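# Find leaked coffee packs by squeezing, place in tray

## Task

Of the three vacuum-sealed coffee packs, one or two have a leak, and a leaky pack gives way when pressed across its two large faces. Place every such soft pack completely inside the tray. When the scene ends, each intact pack must still stand upright in its original spot, and the result has to stay that way without the robot holding anything in place.

## Robot and tools

Robot: one 7-joint arm with a two-finger parallel gripper, watched by two head cameras, cam_head_left and cam_head_right (each 672x504 pixels). Joints from base to hand are waist, shoulder, upper arm roll, elbow, forearm roll, wrist pitch, wrist roll. Joint ranges in rad: waist -2.744 to 2.744, shoulder -1.784 to 1.784, upper arm roll -2.901 to 2.901, elbow -3.042 to -0.152, forearm roll -2.807 to 2.807, wrist pitch 0.544 to 4.517, wrist roll -3.016 to 3.016. Load limits in N m: 35, 35, 32, 30, 12, 12, 12 in that order; a carried object adds to them.

Frames: every pose is in the scene frame. Its origin sits on the tabletop right below the arm base; +z is up, and looking along +x, +y is to the left. The base may be tilted against the table, and the reported hand position can be a little off, more so at long reach. In the gripper's own frame the fingers point along +z and close along y. end_effector_position is the point midway between the pads when shut; closed fingertips extend about 33 mm past it, open ones about 9 mm. Closing pushes the tips roughly 24 mm further out, so keep that clearance above a surface.

A row (used by both motion tools) is 10 numbers: x, y, z (metres, absolute target for end_effector_position), qw, qx, qy, qz (absolute target orientation end_effector_quat_wxyz, w first), then position, force_limit, speed, each from -1 to 1. position: +1 = fully open (140 mm), about -0.8 = pads touching, -1 = close until blocked. force_limit: about 14 N at -1, 60 N at 0, 107 N at +1 (for parts up to 40 mm wide). speed: pad gap rate, about 30 mm/s at -1, 140 at 0, 250 at +1. Optionally 7 more numbers from 0 to 1 may follow: per-joint stiffness multipliers in the joint order above; they persist until changed, and a small motion may fail to start at low values.

execute_actions(actions): actions is a list of actions; each action is a list of 1 to 15 rows, one row per 1/30 s step, and a short list repeats its final row to fill 15 steps. An empty list only reports state and images. Per step the commanded pose is clipped to at most 70 mm and 16 degrees from the measured pose, so far goals need several actions; after an action the arm goes no further than the last clipped pose. An action is rejected if its target lies over 0.6 m from the gripper's starting position along any gripper axis; if the first action fails this, or any action is malformed, nothing runs. Repeat the desired quaternion in every row rather than copying a drifted reported one.

move(target, speed, blocking): target is one row as above, an absolute pose the hand travels toward in a straight line; the finger values are applied at the start. speed is the path's top speed in m/s, 0.002 to 0.5 (default 0.25), with turning capped at twice that in rad/s. Paths last 0.5 to 10 s and stop early if longer. It does not slow for obstacles, may overshoot speed near full arm extension, and rotates the short way. Faster motion and targets deeper past a contact mean harder hits and pushes. blocking=false returns after 0.5 s while motion continues; then only wait or stop are accepted until a result shows the move ended.

wait(seconds): 0 to 10, lets time pass while holding the last command; returns early if a move finishes. stop(): brakes a running move (needs room); fingers carry on. zoom_image(camera, region): region [x0, y0, x1, y1] in pixels, (0,0) top-left, at most 504 by 504. finished_scene(scene): ends the current scene, given its number; irreversible, and the result reports success.

Reading results: the state line gives hand position and quaternion; "Hand target" is what the controller is currently steering toward. object_status: 0 moving, 1 blocked while opening, 2 blocked while closing (a grip), 3 reached the requested position or pads met (a thin item may still be held). position_measured is in counts, 3 fully open to 230 pads touching, not linear in mm. Fingers stopped on an object stay put until position changes by 0.01 or more, or the object yields or slips away; to squeeze harder raise force_limit and switch position between -1 and -0.98. A softening object lets the fingers close further, which is how a leaked pack shows itself. The move line reports the ending (done, off_target, moving, held, fault), distance to target, and limits: paced means the pose was clipped, held means a check blocked some steps (the arm may then speed up sharply). "pose unreachable" means the clearance check, which treats the mount under the base as arm, altered or blocked the command. A torque fault at a load limit freezes the arm 10 s and drops the rest of the call. MOTOR HOT warns of heating from holding loads; an OVER-TEMPERATURE FAULT brakes the arm until it cools.

Avoid: knocking anything off the table (task fails), toppling or shifting the good packs, dropping or slamming packs, fast moves into contact, hard pushes, and finishing while the robot still supports something. Occasional brief tugs on held parts or pushes on loose objects may occur.

Each tool is called after ">>>" as name(argument=value, ...) on one line, values as JSON.

## Session

>>> execute_actions(actions=[])

Scene clock: 0.00 s.
end_effector_position=(+0.3024, +0.1646, +0.2197) position_measured=3 object_status=3 end_effector_quat_wxyz=(-0.351, +0.027, +0.936, -0.004)
Joint positions: [ 0.307  0.068 -0.033 -2.106  0.211  1.486  1.871]
Joint velocities: [-0.001 -0.    -0.    -0.     0.     0.     0.001]
Hand target: +0.302, +0.165, +0.220; -0.351, +0.027, +0.936, -0.004
Joint stiffness scale: [1. 1. 1. 1. 1. 1. 1.]

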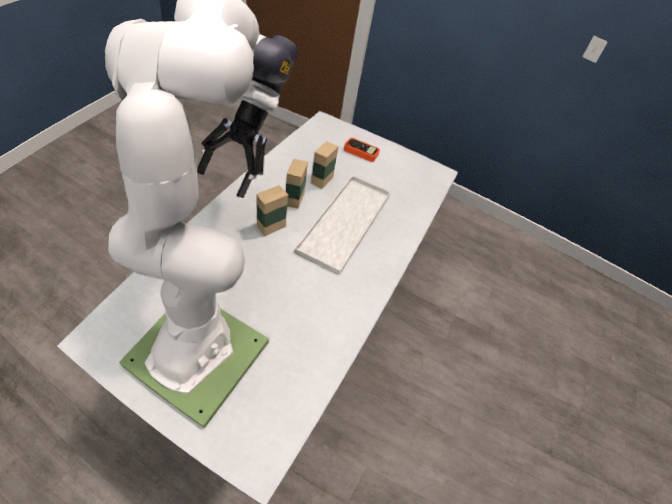

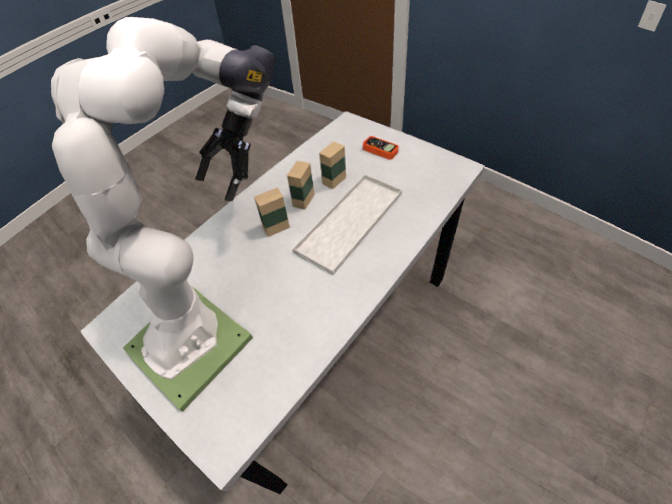

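>>> zoom_image(camera="cam_head_left", region=[180, 90, 420, 290])

>>> zoom_image(camera="cam_head_right", region=[180, 90, 420, 290])

Region (180, 90, 420, 290) of cam_head_left's 672x504 image, scaled by 2.100, with more detail than that image has.

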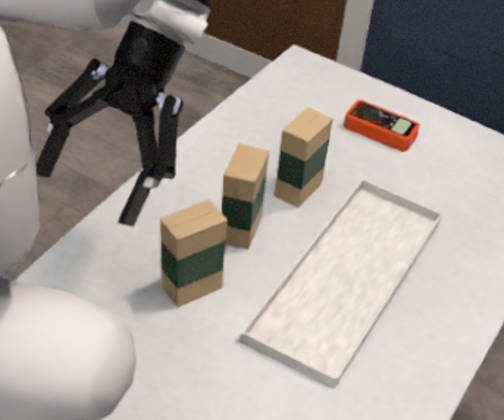

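Region (180, 90, 420, 290) of cam_head_right's 672x504 image, scaled by 2.100, with more detail than that image has.

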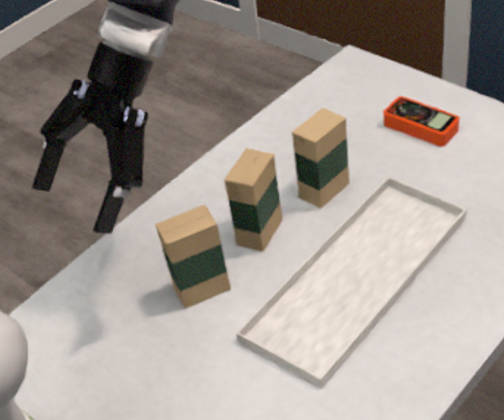

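>>> zoom_image(camera="cam_head_left", region=[40, 270, 300, 504])

>>> zoom_image(camera="cam_head_left", region=[240, 130, 400, 280])

>>> zoom_image(camera="cam_head_left", region=[290, 90, 480, 230])

Region (40, 270, 300, 504) of cam_head_left's 672x504 image, scaled by 1.938, with more detail than that image has; it fills the top 454 rows of this view, and the rest is white.

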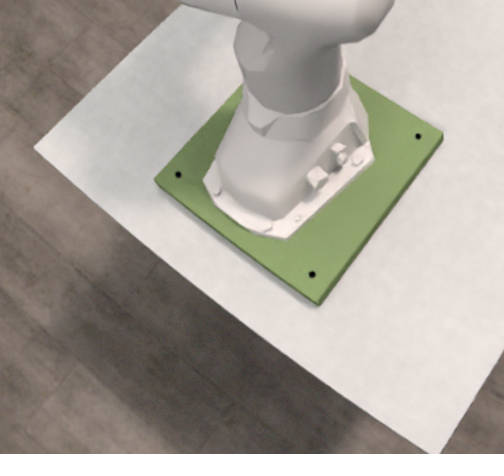

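Region (240, 130, 400, 280) of cam_head_left's 672x504 image, scaled by 3.150, with more detail than that image has; it fills the top 472 rows of this view, and the rest is white.

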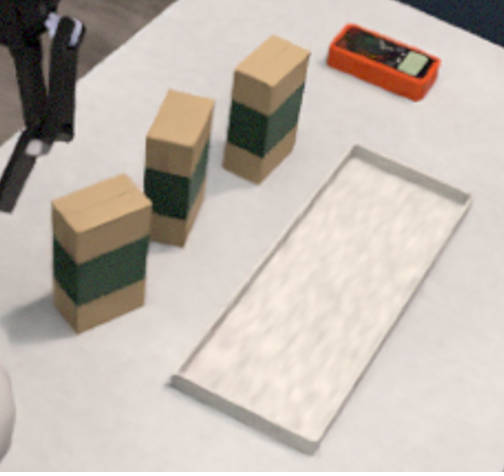

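Region (290, 90, 480, 230) of cam_head_left's 672x504 image, scaled by 2.653, with more detail than that image has; it fills the top 371 rows of this view, and the rest is white.

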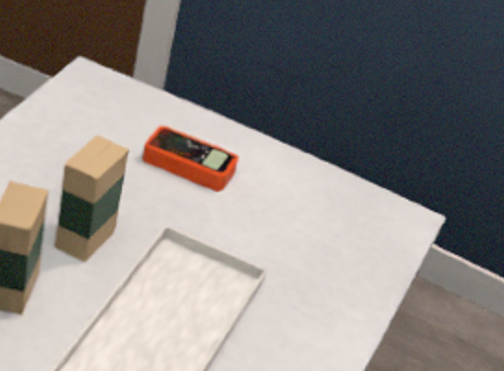

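>>> move(target=[0.391, 0.086, 0.21, 0, 0.216, 0.976, 0, 1, -1, 0], speed=0.25)

Scene clock: 100.90 s.
end_effector_position=(+0.3922, +0.0880, +0.2121) position_measured=3 object_status=3 end_effector_quat_wxyz=(-0.002, +0.210, +0.978, -0.001)
Joint positions: [ 0.154 -0.41   0.038 -2.578  0.02   2.168  2.197]
Joint velocities: [-0.005 -0.001  0.006 -0.002 -0.     0.009  0.025]
Hand target: +0.393, +0.088, +0.212; +0.001, +0.216, +0.976, -0.001
Off the commanded pose: 0.003 m, 1 deg.
Joint stiffness scale: [1. 1. 1. 1. 1. 1. 1.]
move: done

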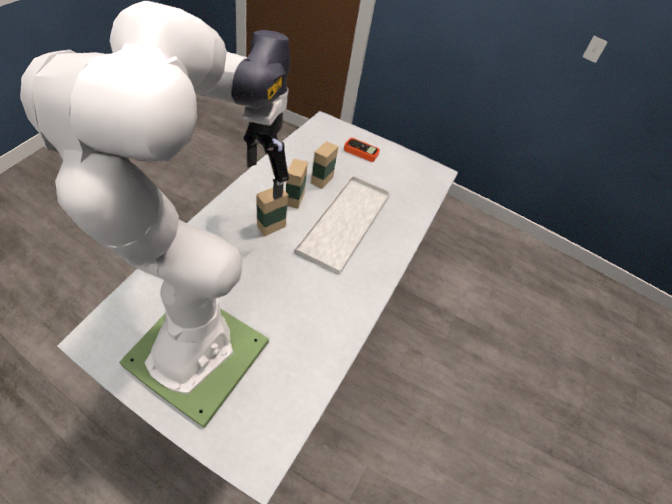

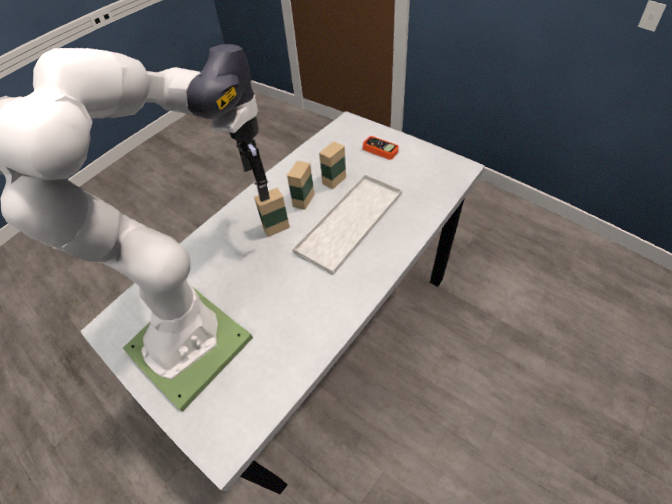

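>>> zoom_image(camera="cam_head_left", region=[220, 110, 340, 250])

>>> zoom_image(camera="cam_head_right", region=[210, 110, 330, 250])

Region (220, 110, 340, 250) of cam_head_left's 672x504 image, scaled by 3.600, with more detail than that image has; it fills the left 432 columns of this view, and the rest is white.

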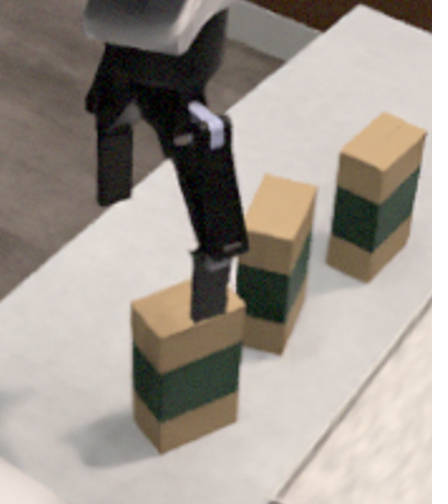

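Region (210, 110, 330, 250) of cam_head_right's 672x504 image, scaled by 3.600, with more detail than that image has; it fills the left 432 columns of this view, and the rest is white.

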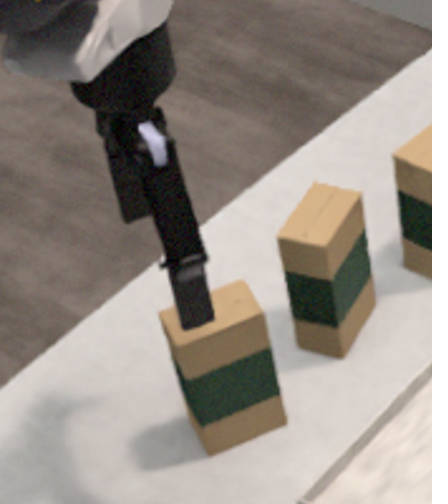

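>>> move(target=[0.397, 0.086, 0.08, 0, 0.216, 0.976, 0, 1, -1, 0], speed=0.2)

>>> zoom_image(camera="cam_head_left", region=[220, 110, 340, 250])

>>> zoom_image(camera="cam_head_right", region=[210, 110, 330, 250])

Scene clock: 146.00 s.
end_effector_position=(+0.3955, +0.0881, +0.0812) position_measured=3 object_status=3 end_effector_quat_wxyz=(-0.002, +0.215, +0.977, +0.002)
Joint positions: [ 0.153 -0.127  0.039 -2.703  0.021  2.576  2.204]
Joint velocities: [-0.001  0.    -0.001  0.     0.001  0.012 -0.001]
Hand target: +0.397, +0.088, +0.081; -0.001, +0.214, +0.977, +0.003
Off the commanded pose: 0.003 m, 0 deg.
Joint stiffness scale: [1. 1. 1. 1. 1. 1. 1.]
move: done

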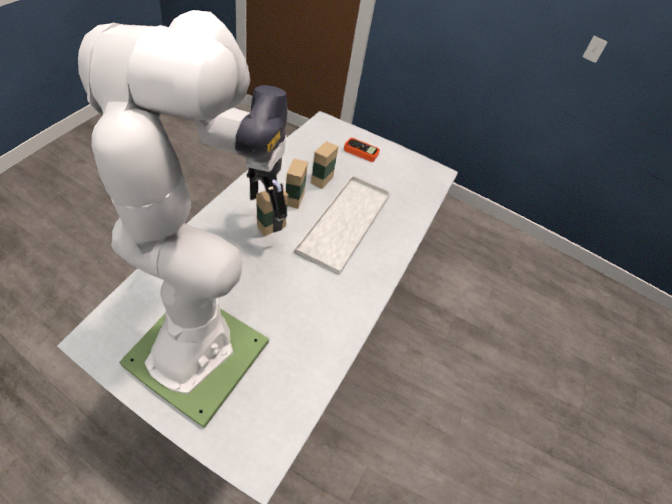

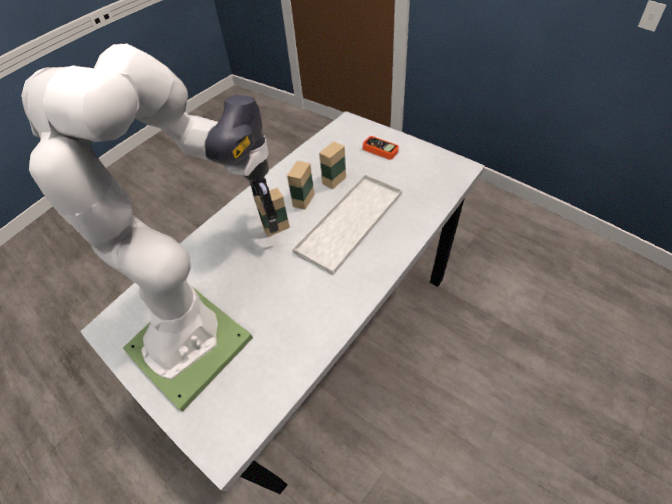

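Region (220, 110, 340, 250) of cam_head_left's 672x504 image, scaled by 3.600, with more detail than that image has; it fills the left 432 columns of this view, and the rest is white.

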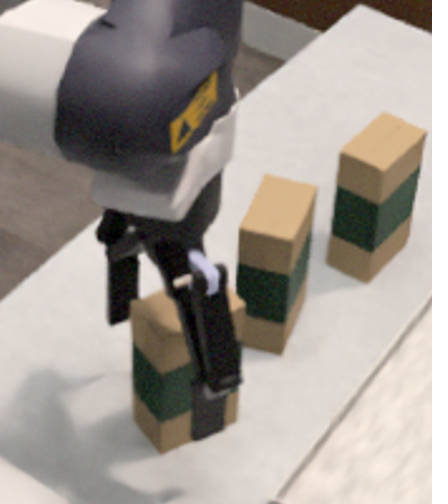

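Region (210, 110, 330, 250) of cam_head_right's 672x504 image, scaled by 3.600, with more detail than that image has; it fills the left 432 columns of this view, and the rest is white.

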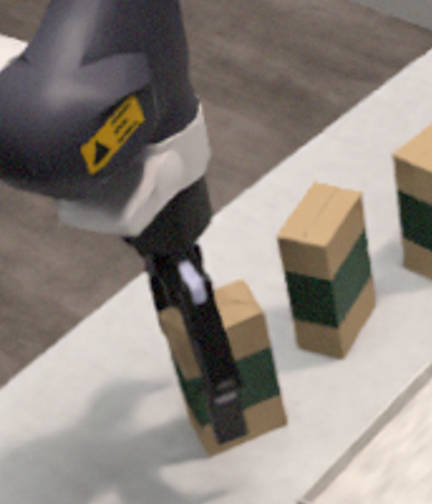

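>>> execute_actions(actions=[[[0.397,0.086,0.08,0,0.216,0.976,0,0.15,-1,0]]])

>>> zoom_image(camera="cam_head_left", region=[230, 150, 320, 250])

>>> zoom_image(camera="cam_head_right", region=[225, 150, 315, 250])

Scene clock: 158.50 s.
end_effector_position=(+0.3969, +0.0871, +0.0809) position_measured=108 object_status=0 end_effector_quat_wxyz=(-0.000, +0.213, +0.977, +0.001)
Joint positions: [ 0.152 -0.125  0.039 -2.703  0.015  2.581  2.204]
Joint velocities: [-0.001  0.002 -0.     0.001 -0.001  0.002  0.001]
Hand target: +0.397, +0.086, +0.080; -0.000, +0.216, +0.976, +0.000
Off the commanded pose: 0.001 m, 0 deg.
Joint stiffness scale: [1. 1. 1. 1. 1. 1. 1.]

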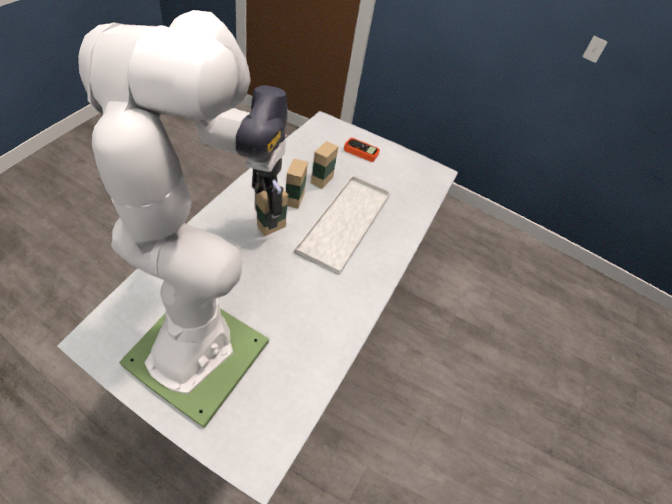

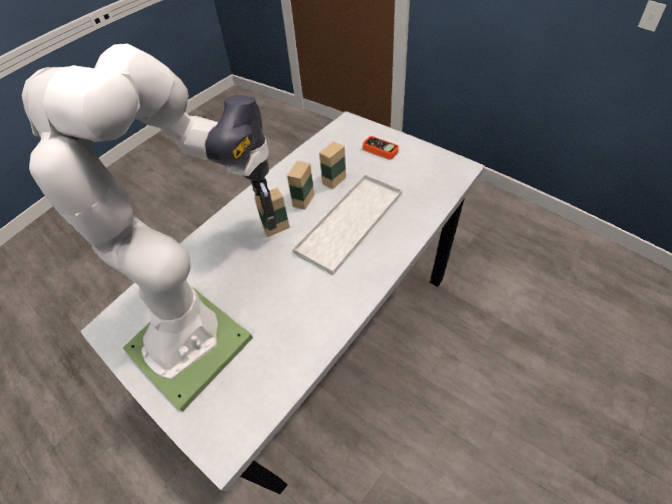

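Region (230, 150, 320, 250) of cam_head_left's 672x504 image, scaled by 5.040, with more detail than that image has; it fills the left 454 columns of this view, and the rest is white.

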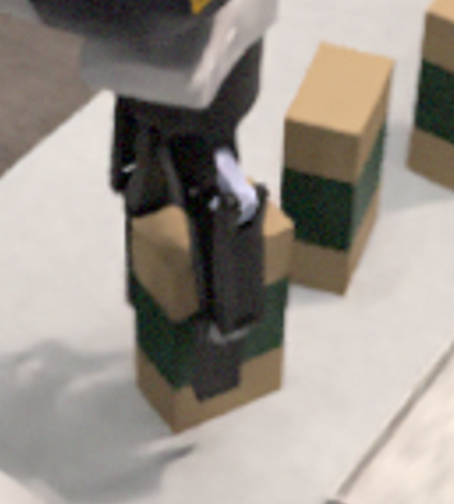

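Region (225, 150, 315, 250) of cam_head_right's 672x504 image, scaled by 5.040, with more detail than that image has; it fills the left 454 columns of this view, and the rest is white.

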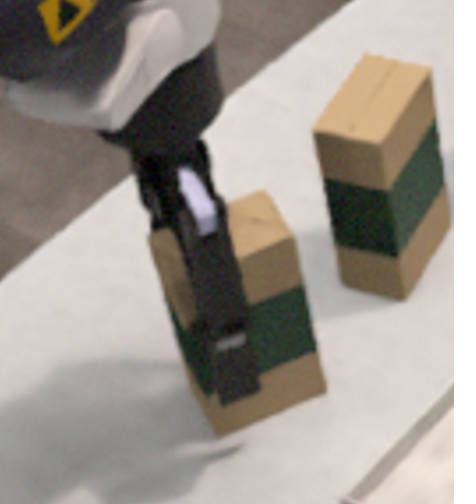

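>>> move(target=[0.420, 0.082, 0.075, 0, 0.216, 0.976, 0, 0.15, -1, 0], speed=0.05)

>>> zoom_image(camera="cam_head_left", region=[230, 150, 320, 250])

>>> zoom_image(camera="cam_head_right", region=[225, 150, 315, 250])

Scene clock: 209.93 s.
end_effector_position=(+0.4183, +0.0842, +0.0754) position_measured=110 object_status=3 end_effector_quat_wxyz=(-0.001, +0.219, +0.976, +0.000)
Joint positions: [ 0.139 -0.055  0.032 -2.639  0.01   2.584  2.201]
Joint velocities: [-0.002  0.002  0.001  0.004 -0.    -0.    -0.005]
Hand target: +0.420, +0.083, +0.075; -0.000, +0.216, +0.976, +0.000
Off the commanded pose: 0.003 m, 0 deg.
Joint stiffness scale: [1. 1. 1. 1. 1. 1. 1.]
move: done

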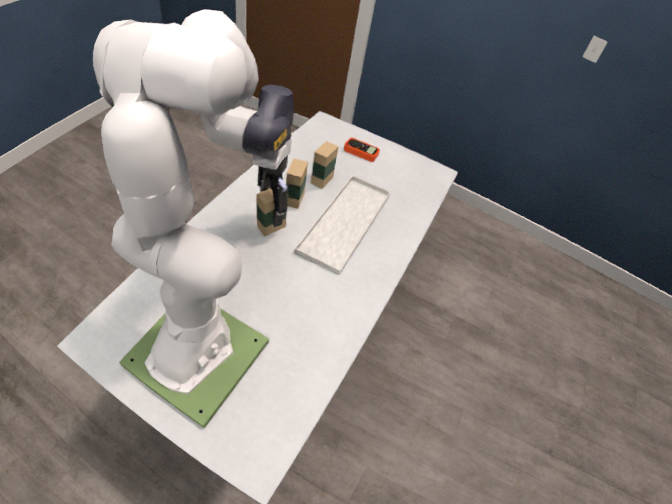

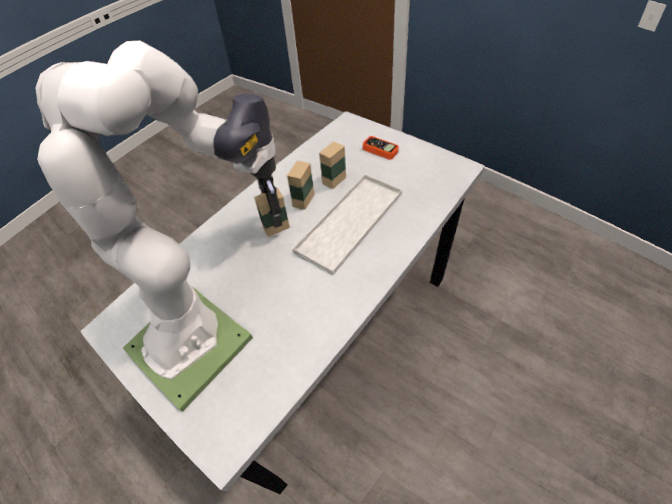

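Region (230, 150, 320, 250) of cam_head_left's 672x504 image, scaled by 5.040, with more detail than that image has; it fills the left 454 columns of this view, and the rest is white.

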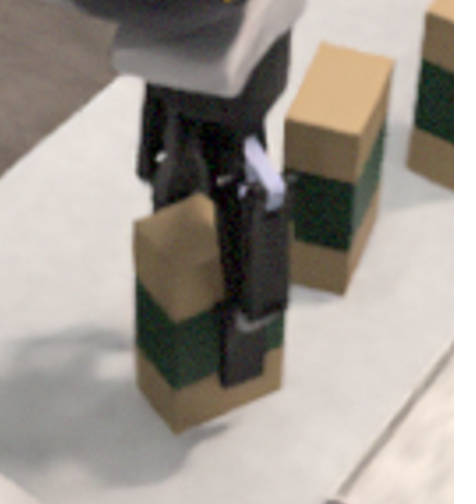

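Region (225, 150, 315, 250) of cam_head_right's 672x504 image, scaled by 5.040, with more detail than that image has; it fills the left 454 columns of this view, and the rest is white.

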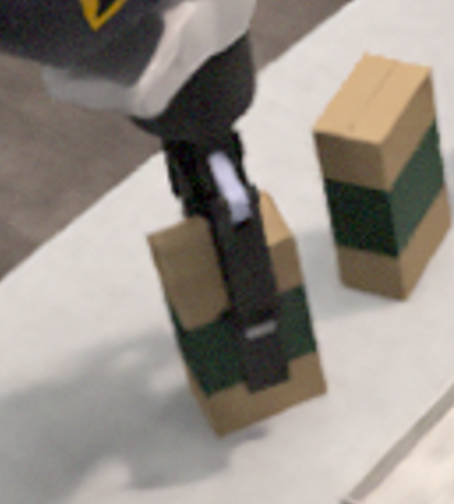

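>>> execute_actions(actions=[[[0.420,0.082,0.075,0,0.216,0.976,0,-1,-1,-1]],[[0.420,0.082,0.075,0,0.216,0.976,0,-1,-1,-1]],[[0.420,0.082,0.075,0,0.216,0.976,0,-1,-1,-1]]])

>>> zoom_image(camera="cam_head_left", region=[230, 150, 320, 250])

Scene clock: 218.47 s.
end_effector_position=(+0.4191, +0.0834, +0.0754) position_measured=144 object_status=2 end_effector_quat_wxyz=(-0.001, +0.218, +0.976, +0.000)
Joint positions: [ 0.137 -0.054  0.032 -2.638  0.009  2.585  2.199]
Joint velocities: [ 0.001 -0.001  0.     0.001  0.001 -0.001 -0.001]
Hand target: +0.420, +0.082, +0.075; -0.000, +0.216, +0.976, -0.000
Off the commanded pose: 0.002 m, 0 deg.
Joint stiffness scale: [1. 1. 1. 1. 1. 1. 1.]

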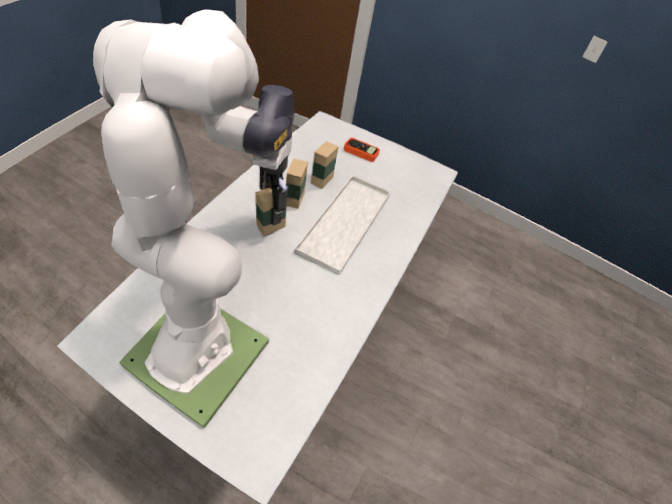

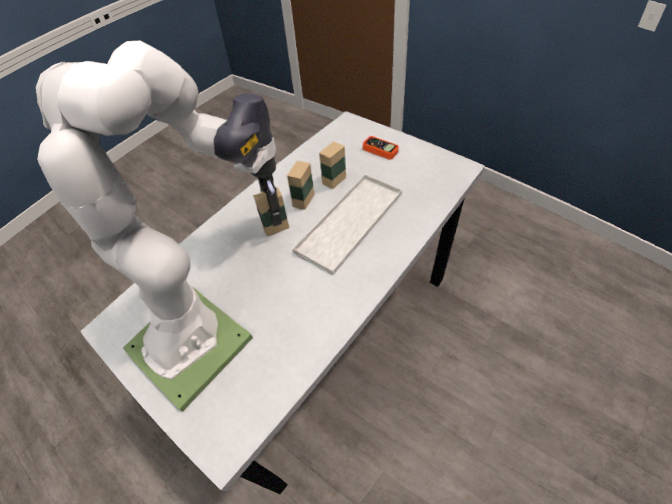

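Region (230, 150, 320, 250) of cam_head_left's 672x504 image, scaled by 5.040, with more detail than that image has; it fills the left 454 columns of this view, and the rest is white.

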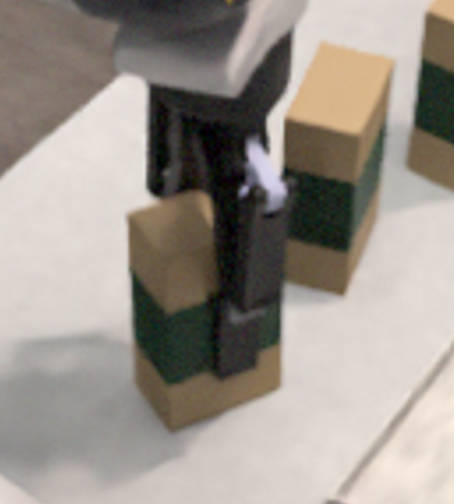

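>>> execute_actions(actions=[[[0.420,0.082,0.075,0,0.216,0.976,0,-0.98,0,-1]],[[0.420,0.082,0.075,0,0.216,0.976,0,-0.98,0,-1]]])

Scene clock: 225.83 s.
end_effector_position=(+0.4195, +0.0834, +0.0757) position_measured=151 object_status=2 end_effector_quat_wxyz=(-0.000, +0.218, +0.976, +0.001)
Joint positions: [ 0.137 -0.055  0.032 -2.637  0.009  2.586  2.199]
Joint velocities: [ 0.     0.001  0.    -0.001  0.001  0.    -0.002]
Hand target: +0.420, +0.082, +0.075; -0.000, +0.216, +0.976, -0.000
Off the commanded pose: 0.002 m, 0 deg.
Joint stiffness scale: [1. 1. 1. 1. 1. 1. 1.]

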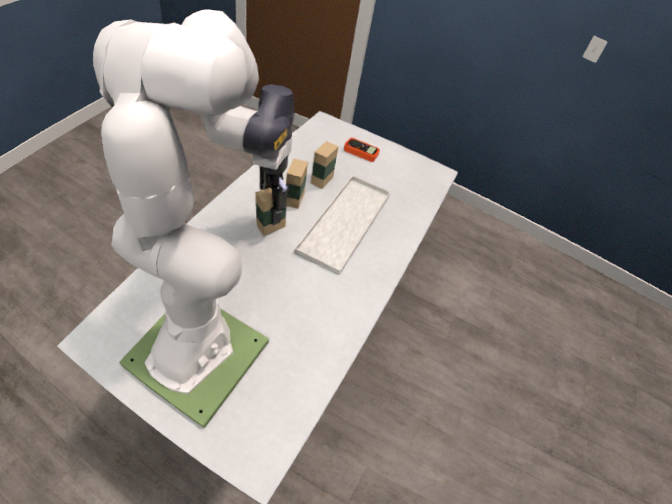

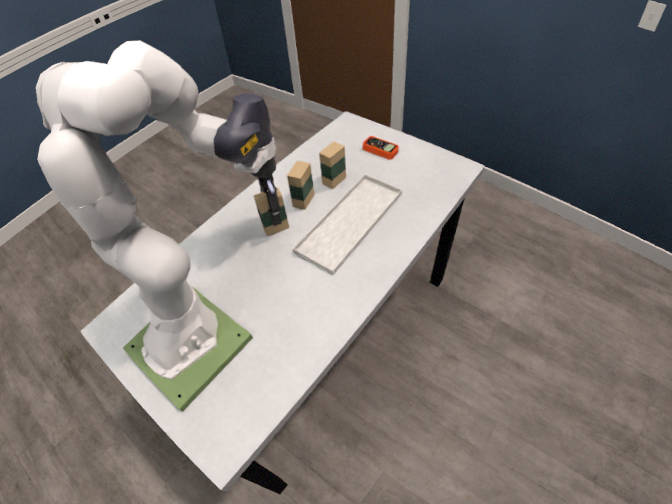

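>>> execute_actions(actions=[[[0.418,0.077,0.075,0,0.216,0.976,0,-0.98,0,-1]],[[0.418,0.077,0.075,0,0.216,0.976,0,-0.98,0,-1]]])

>>> zoom_image(camera="cam_head_left", region=[230, 150, 320, 250])

Scene clock: 234.97 s.
end_effector_position=(+0.4191, +0.0797, +0.0758) position_measured=151 object_status=2 end_effector_quat_wxyz=(+0.001, +0.217, +0.976, +0.001)
Joint positions: [ 0.132 -0.059  0.029 -2.643  0.008  2.589  2.188]
Joint velocities: [-0.    -0.    -0.    -0.001 -0.001  0.    -0.002]
Hand target: +0.418, +0.077, +0.075; -0.000, +0.216, +0.976, -0.000
Off the commanded pose: 0.003 m, 0 deg.
Joint stiffness scale: [1. 1. 1. 1. 1. 1. 1.]

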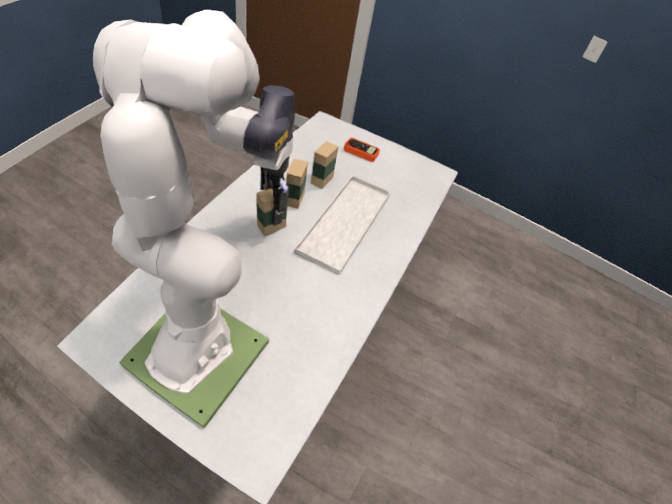

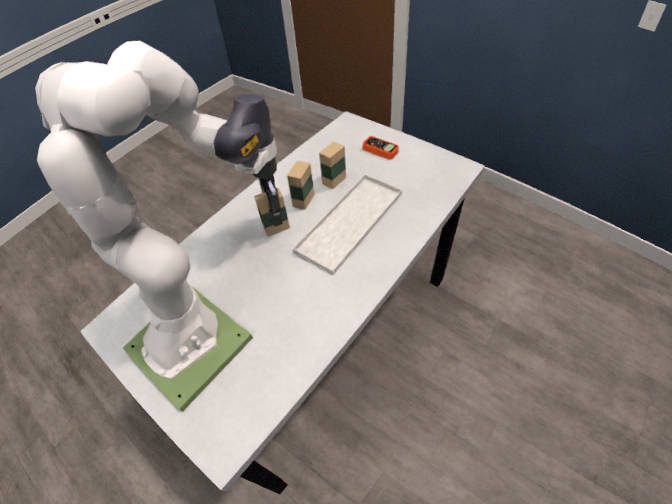

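Region (230, 150, 320, 250) of cam_head_left's 672x504 image, scaled by 5.040, with more detail than that image has; it fills the left 454 columns of this view, and the rest is white.

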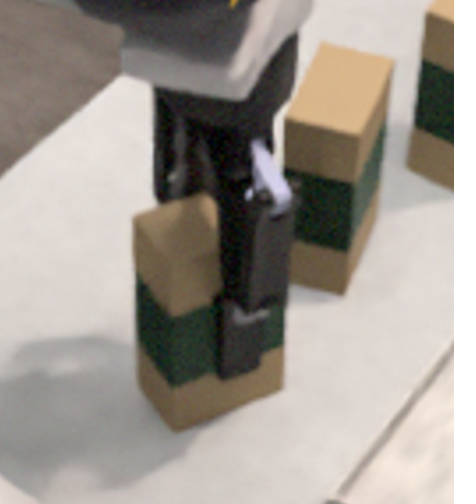

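>>> execute_actions(actions=[[[0.418,0.077,0.075,0,0.216,0.976,0,0.3,0,0]]])

>>> move(target=[0.418, 0.077, 0.19, 0, 0.216, 0.976, 0, 0.3, 0, 0], speed=0.25)

>>> move(target=[0.560, 0.081, 0.19, 0, -0.139, 0.990, 0, 0.3, 0, 0], speed=0.25)

>>> zoom_image(camera="cam_head_left", region=[240, 100, 360, 240])

>>> zoom_image(camera="cam_head_right", region=[240, 100, 360, 240])

Scene clock: 252.97 s.
end_effector_position=(+0.4186, +0.0788, +0.0754) position_measured=91 object_status=3 end_effector_quat_wxyz=(+0.000, +0.218, +0.976, +0.001)
Joint positions: [ 0.131 -0.059  0.029 -2.644  0.008  2.589  2.188]
Joint velocities: [ 0.002 -0.001 -0.    -0.002  0.001  0.001  0.001]
Hand target: +0.418, +0.077, +0.075; -0.000, +0.216, +0.976, -0.000
Off the commanded pose: 0.002 m, 0 deg.
Joint stiffness scale: [1. 1. 1. 1. 1. 1. 1.]

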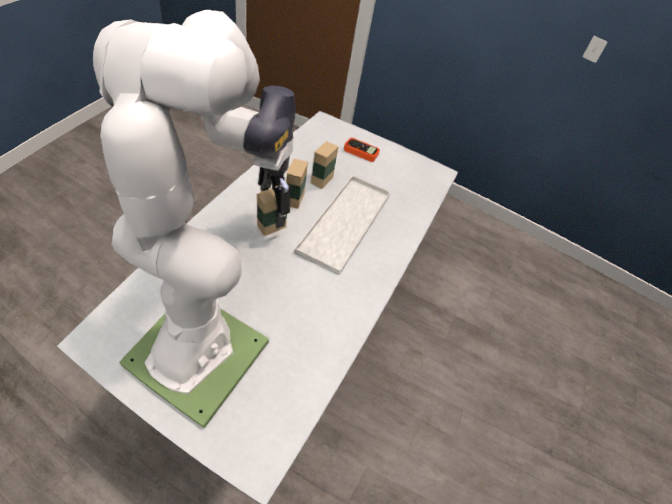

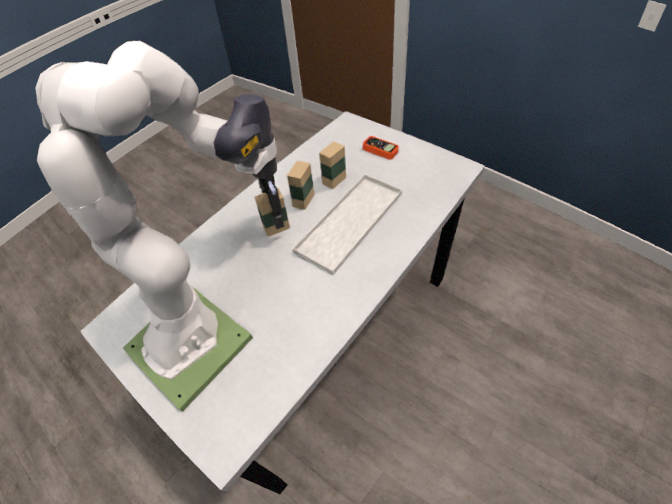

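Scene clock: 254.20 s.
end_effector_position=(+0.4181, +0.0770, +0.1883) position_measured=91 object_status=3 end_effector_quat_wxyz=(+0.001, +0.219, +0.976, -0.002)
Joint positions: [ 0.128 -0.304  0.029 -2.55   0.008  2.25   2.188]
Joint velocities: [-0.001 -0.001 -0.    -0.     0.001 -0.012  0.   ]
Hand target: +0.418, +0.075, +0.189; +0.001, +0.218, +0.976, -0.003
Off the commanded pose: 0.002 m, 0 deg.
Joint stiffness scale: [1. 1. 1. 1. 1. 1. 1.]
move: done

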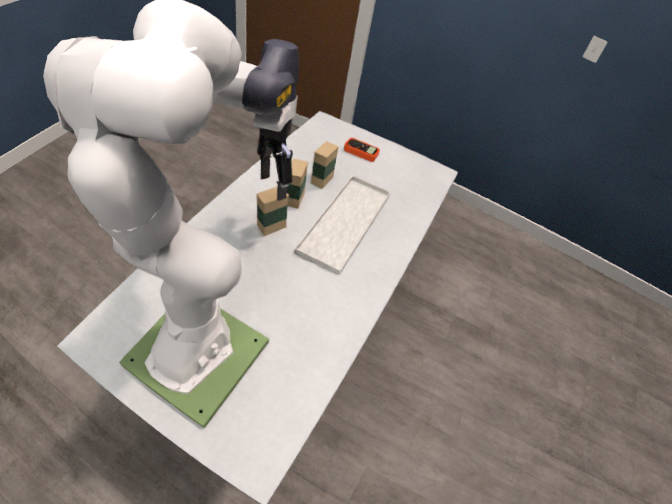

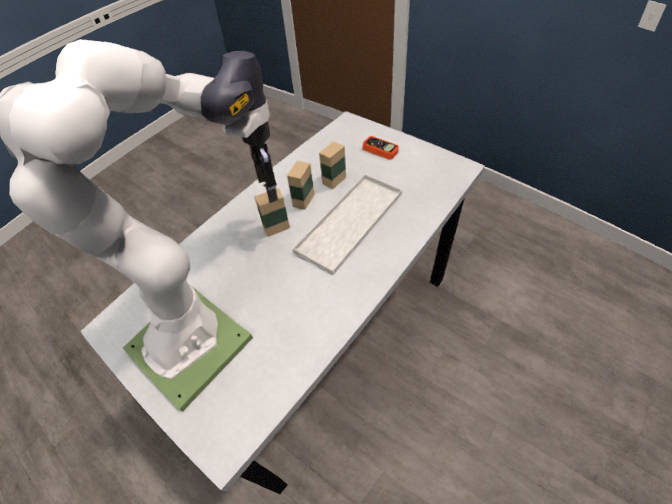

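Scene clock: 256.67 s.
end_effector_position=(+0.5601, +0.0834, +0.1925) position_measured=91 object_status=3 end_effector_quat_wxyz=(+0.001, -0.132, +0.991, +0.001)
Joint positions: [ 0.137  0.1   -0.018 -2.077  0.006  2.182  1.449]
Joint velocities: [ 0.    -0.     0.    -0.001  0.002 -0.002 -0.03 ]
Hand target: +0.560, +0.084, +0.192; -0.000, -0.139, +0.990, +0.002
Off the commanded pose: 0.003 m, 1 deg.
Joint stiffness scale: [1. 1. 1. 1. 1. 1. 1.]
move: done

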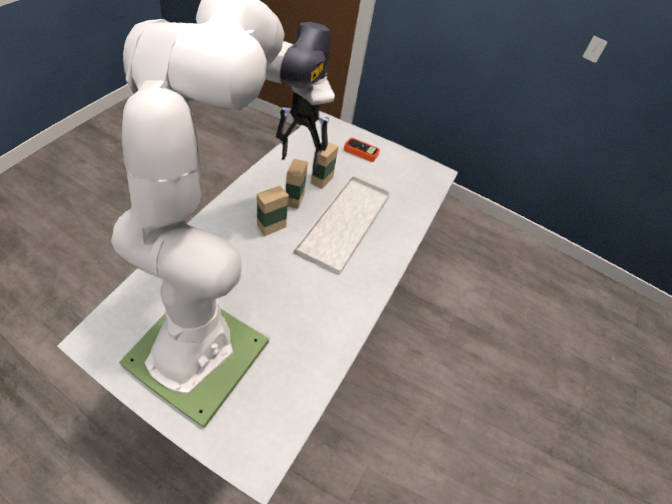

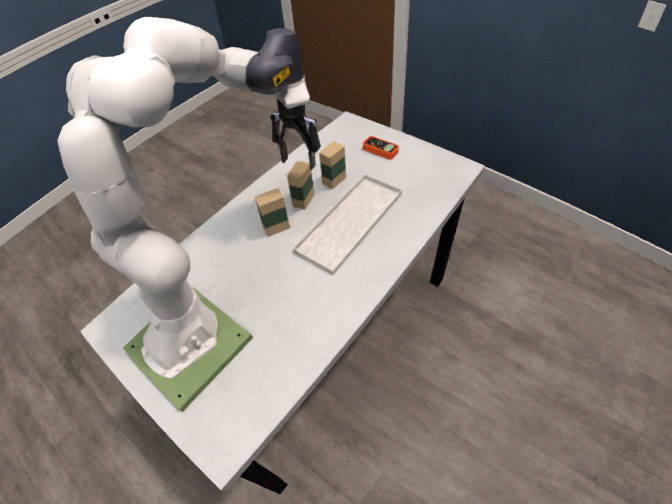

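Region (240, 100, 360, 240) of cam_head_left's 672x504 image, scaled by 3.600, with more detail than that image has; it fills the left 432 columns of this view, and the rest is white.

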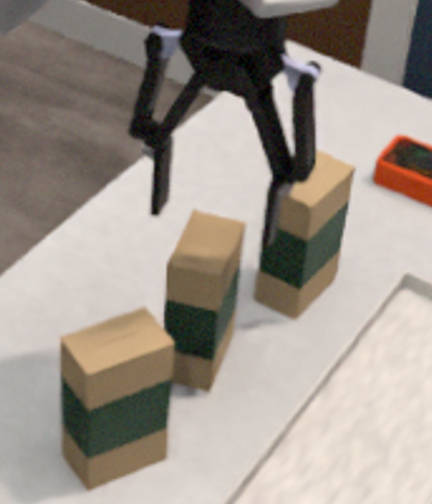

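Region (240, 100, 360, 240) of cam_head_right's 672x504 image, scaled by 3.600, with more detail than that image has; it fills the left 432 columns of this view, and the rest is white.

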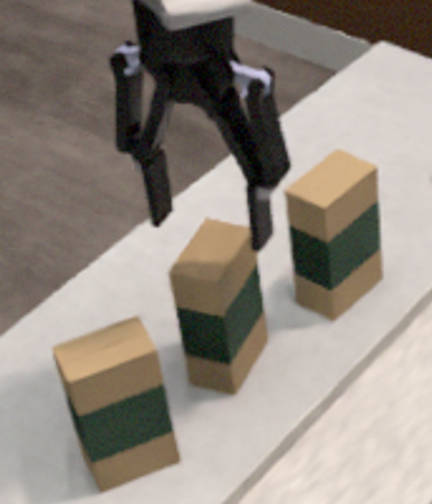

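>>> move(target=[0.562, 0.084, 0.078, 0, -0.139, 0.990, 0, 0.6, 0, 0], speed=0.2)

>>> zoom_image(camera="cam_head_left", region=[255, 120, 345, 220])

>>> zoom_image(camera="cam_head_right", region=[260, 120, 350, 220])

Scene clock: 285.47 s.
end_effector_position=(+0.5610, +0.0837, +0.0784) position_measured=53 object_status=3 end_effector_quat_wxyz=(-0.002, -0.137, +0.991, +0.001)
Joint positions: [ 0.137  0.284 -0.017 -2.152  0.012  2.434  1.434]
Joint velocities: [ 0.     0.001  0.001  0.001 -0.001  0.01  -0.002]
Hand target: +0.562, +0.085, +0.079; -0.000, -0.140, +0.990, +0.002
Off the commanded pose: 0.001 m, 0 deg.
Joint stiffness scale: [1. 1. 1. 1. 1. 1. 1.]
move: done

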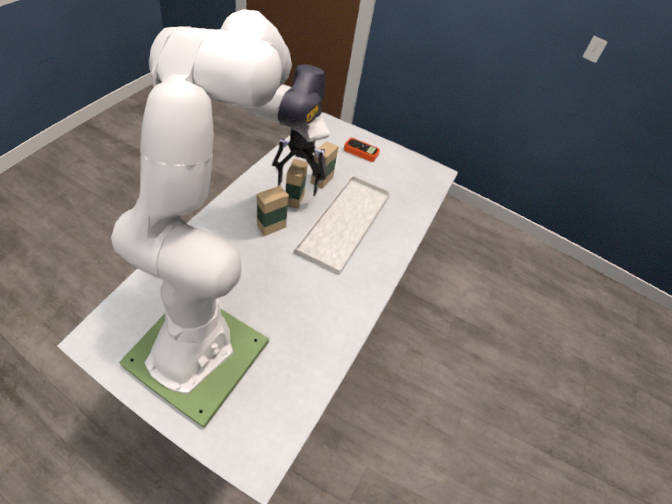

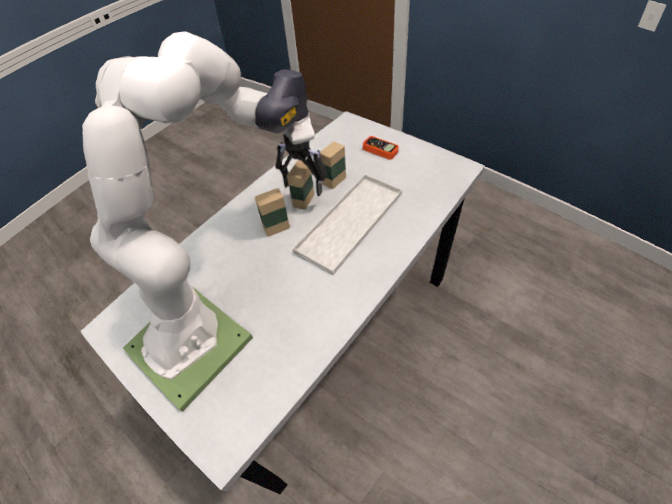

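Region (255, 120, 345, 220) of cam_head_left's 672x504 image, scaled by 5.040, with more detail than that image has; it fills the left 454 columns of this view, and the rest is white.

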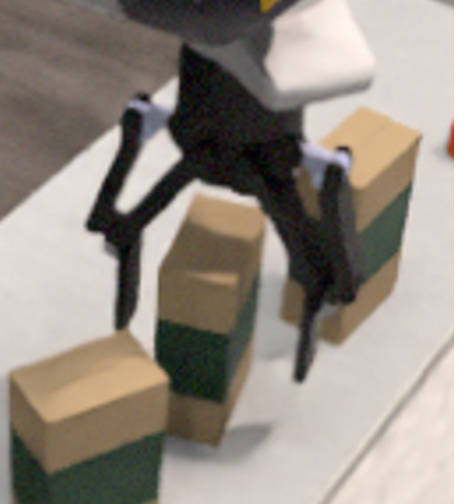

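Region (260, 120, 350, 220) of cam_head_right's 672x504 image, scaled by 5.040, with more detail than that image has; it fills the left 454 columns of this view, and the rest is white.

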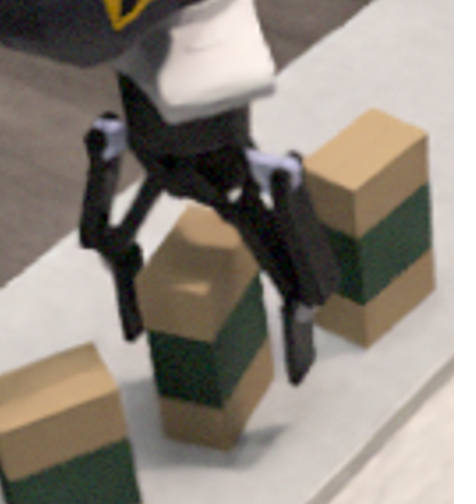

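>>> move(target=[0.568, 0.091, 0.075, 0, -0.139, 0.990, 0, 0.15, -1, 0], speed=0.05)

>>> zoom_image(camera="cam_head_left", region=[255, 120, 345, 220])

>>> zoom_image(camera="cam_head_right", region=[260, 120, 350, 220])

Scene clock: 315.47 s.
end_effector_position=(+0.5669, +0.0905, +0.0754) position_measured=110 object_status=3 end_effector_quat_wxyz=(-0.001, -0.141, +0.990, +0.001)
Joint positions: [ 0.148  0.304 -0.017 -2.131  0.012  2.436  1.435]
Joint velocities: [ 0.004  0.001 -0.001  0.001 -0.     0.001  0.003]
Hand target: +0.568, +0.091, +0.075; +0.000, -0.139, +0.990, +0.000
Off the commanded pose: 0.001 m, 0 deg.
Joint stiffness scale: [1. 1. 1. 1. 1. 1. 1.]
move: done

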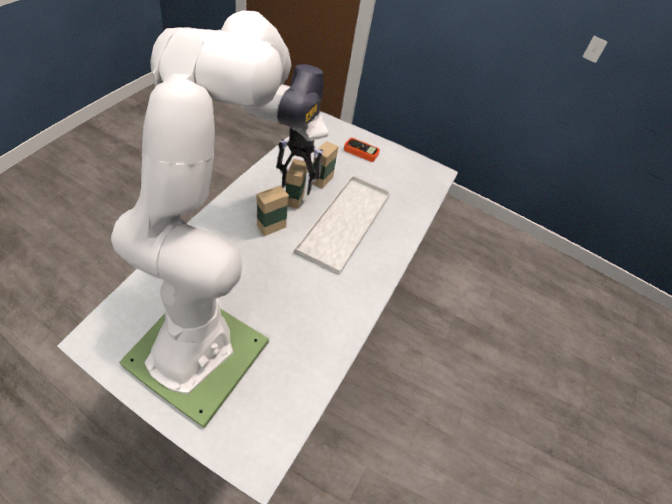

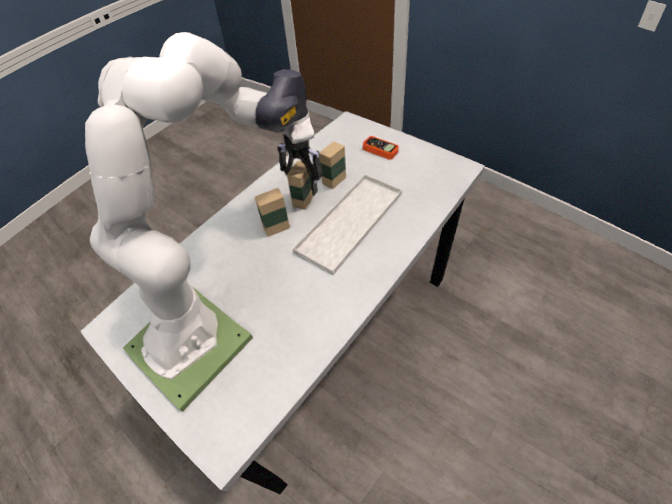

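Region (255, 120, 345, 220) of cam_head_left's 672x504 image, scaled by 5.040, with more detail than that image has; it fills the left 454 columns of this view, and the rest is white.

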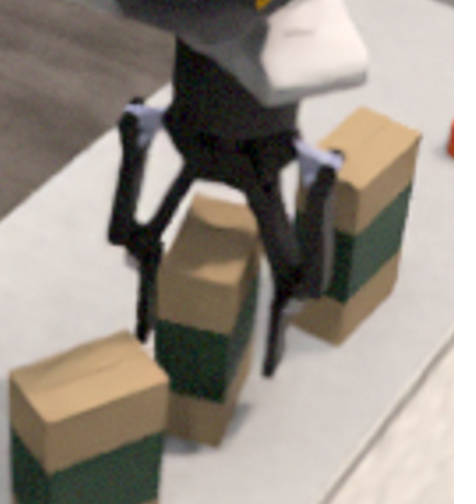

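Region (260, 120, 350, 220) of cam_head_right's 672x504 image, scaled by 5.040, with more detail than that image has; it fills the left 454 columns of this view, and the rest is white.

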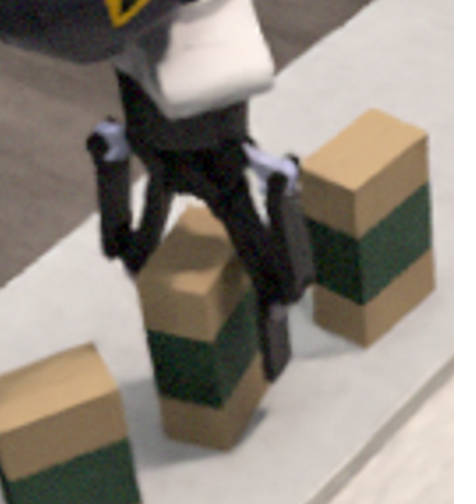

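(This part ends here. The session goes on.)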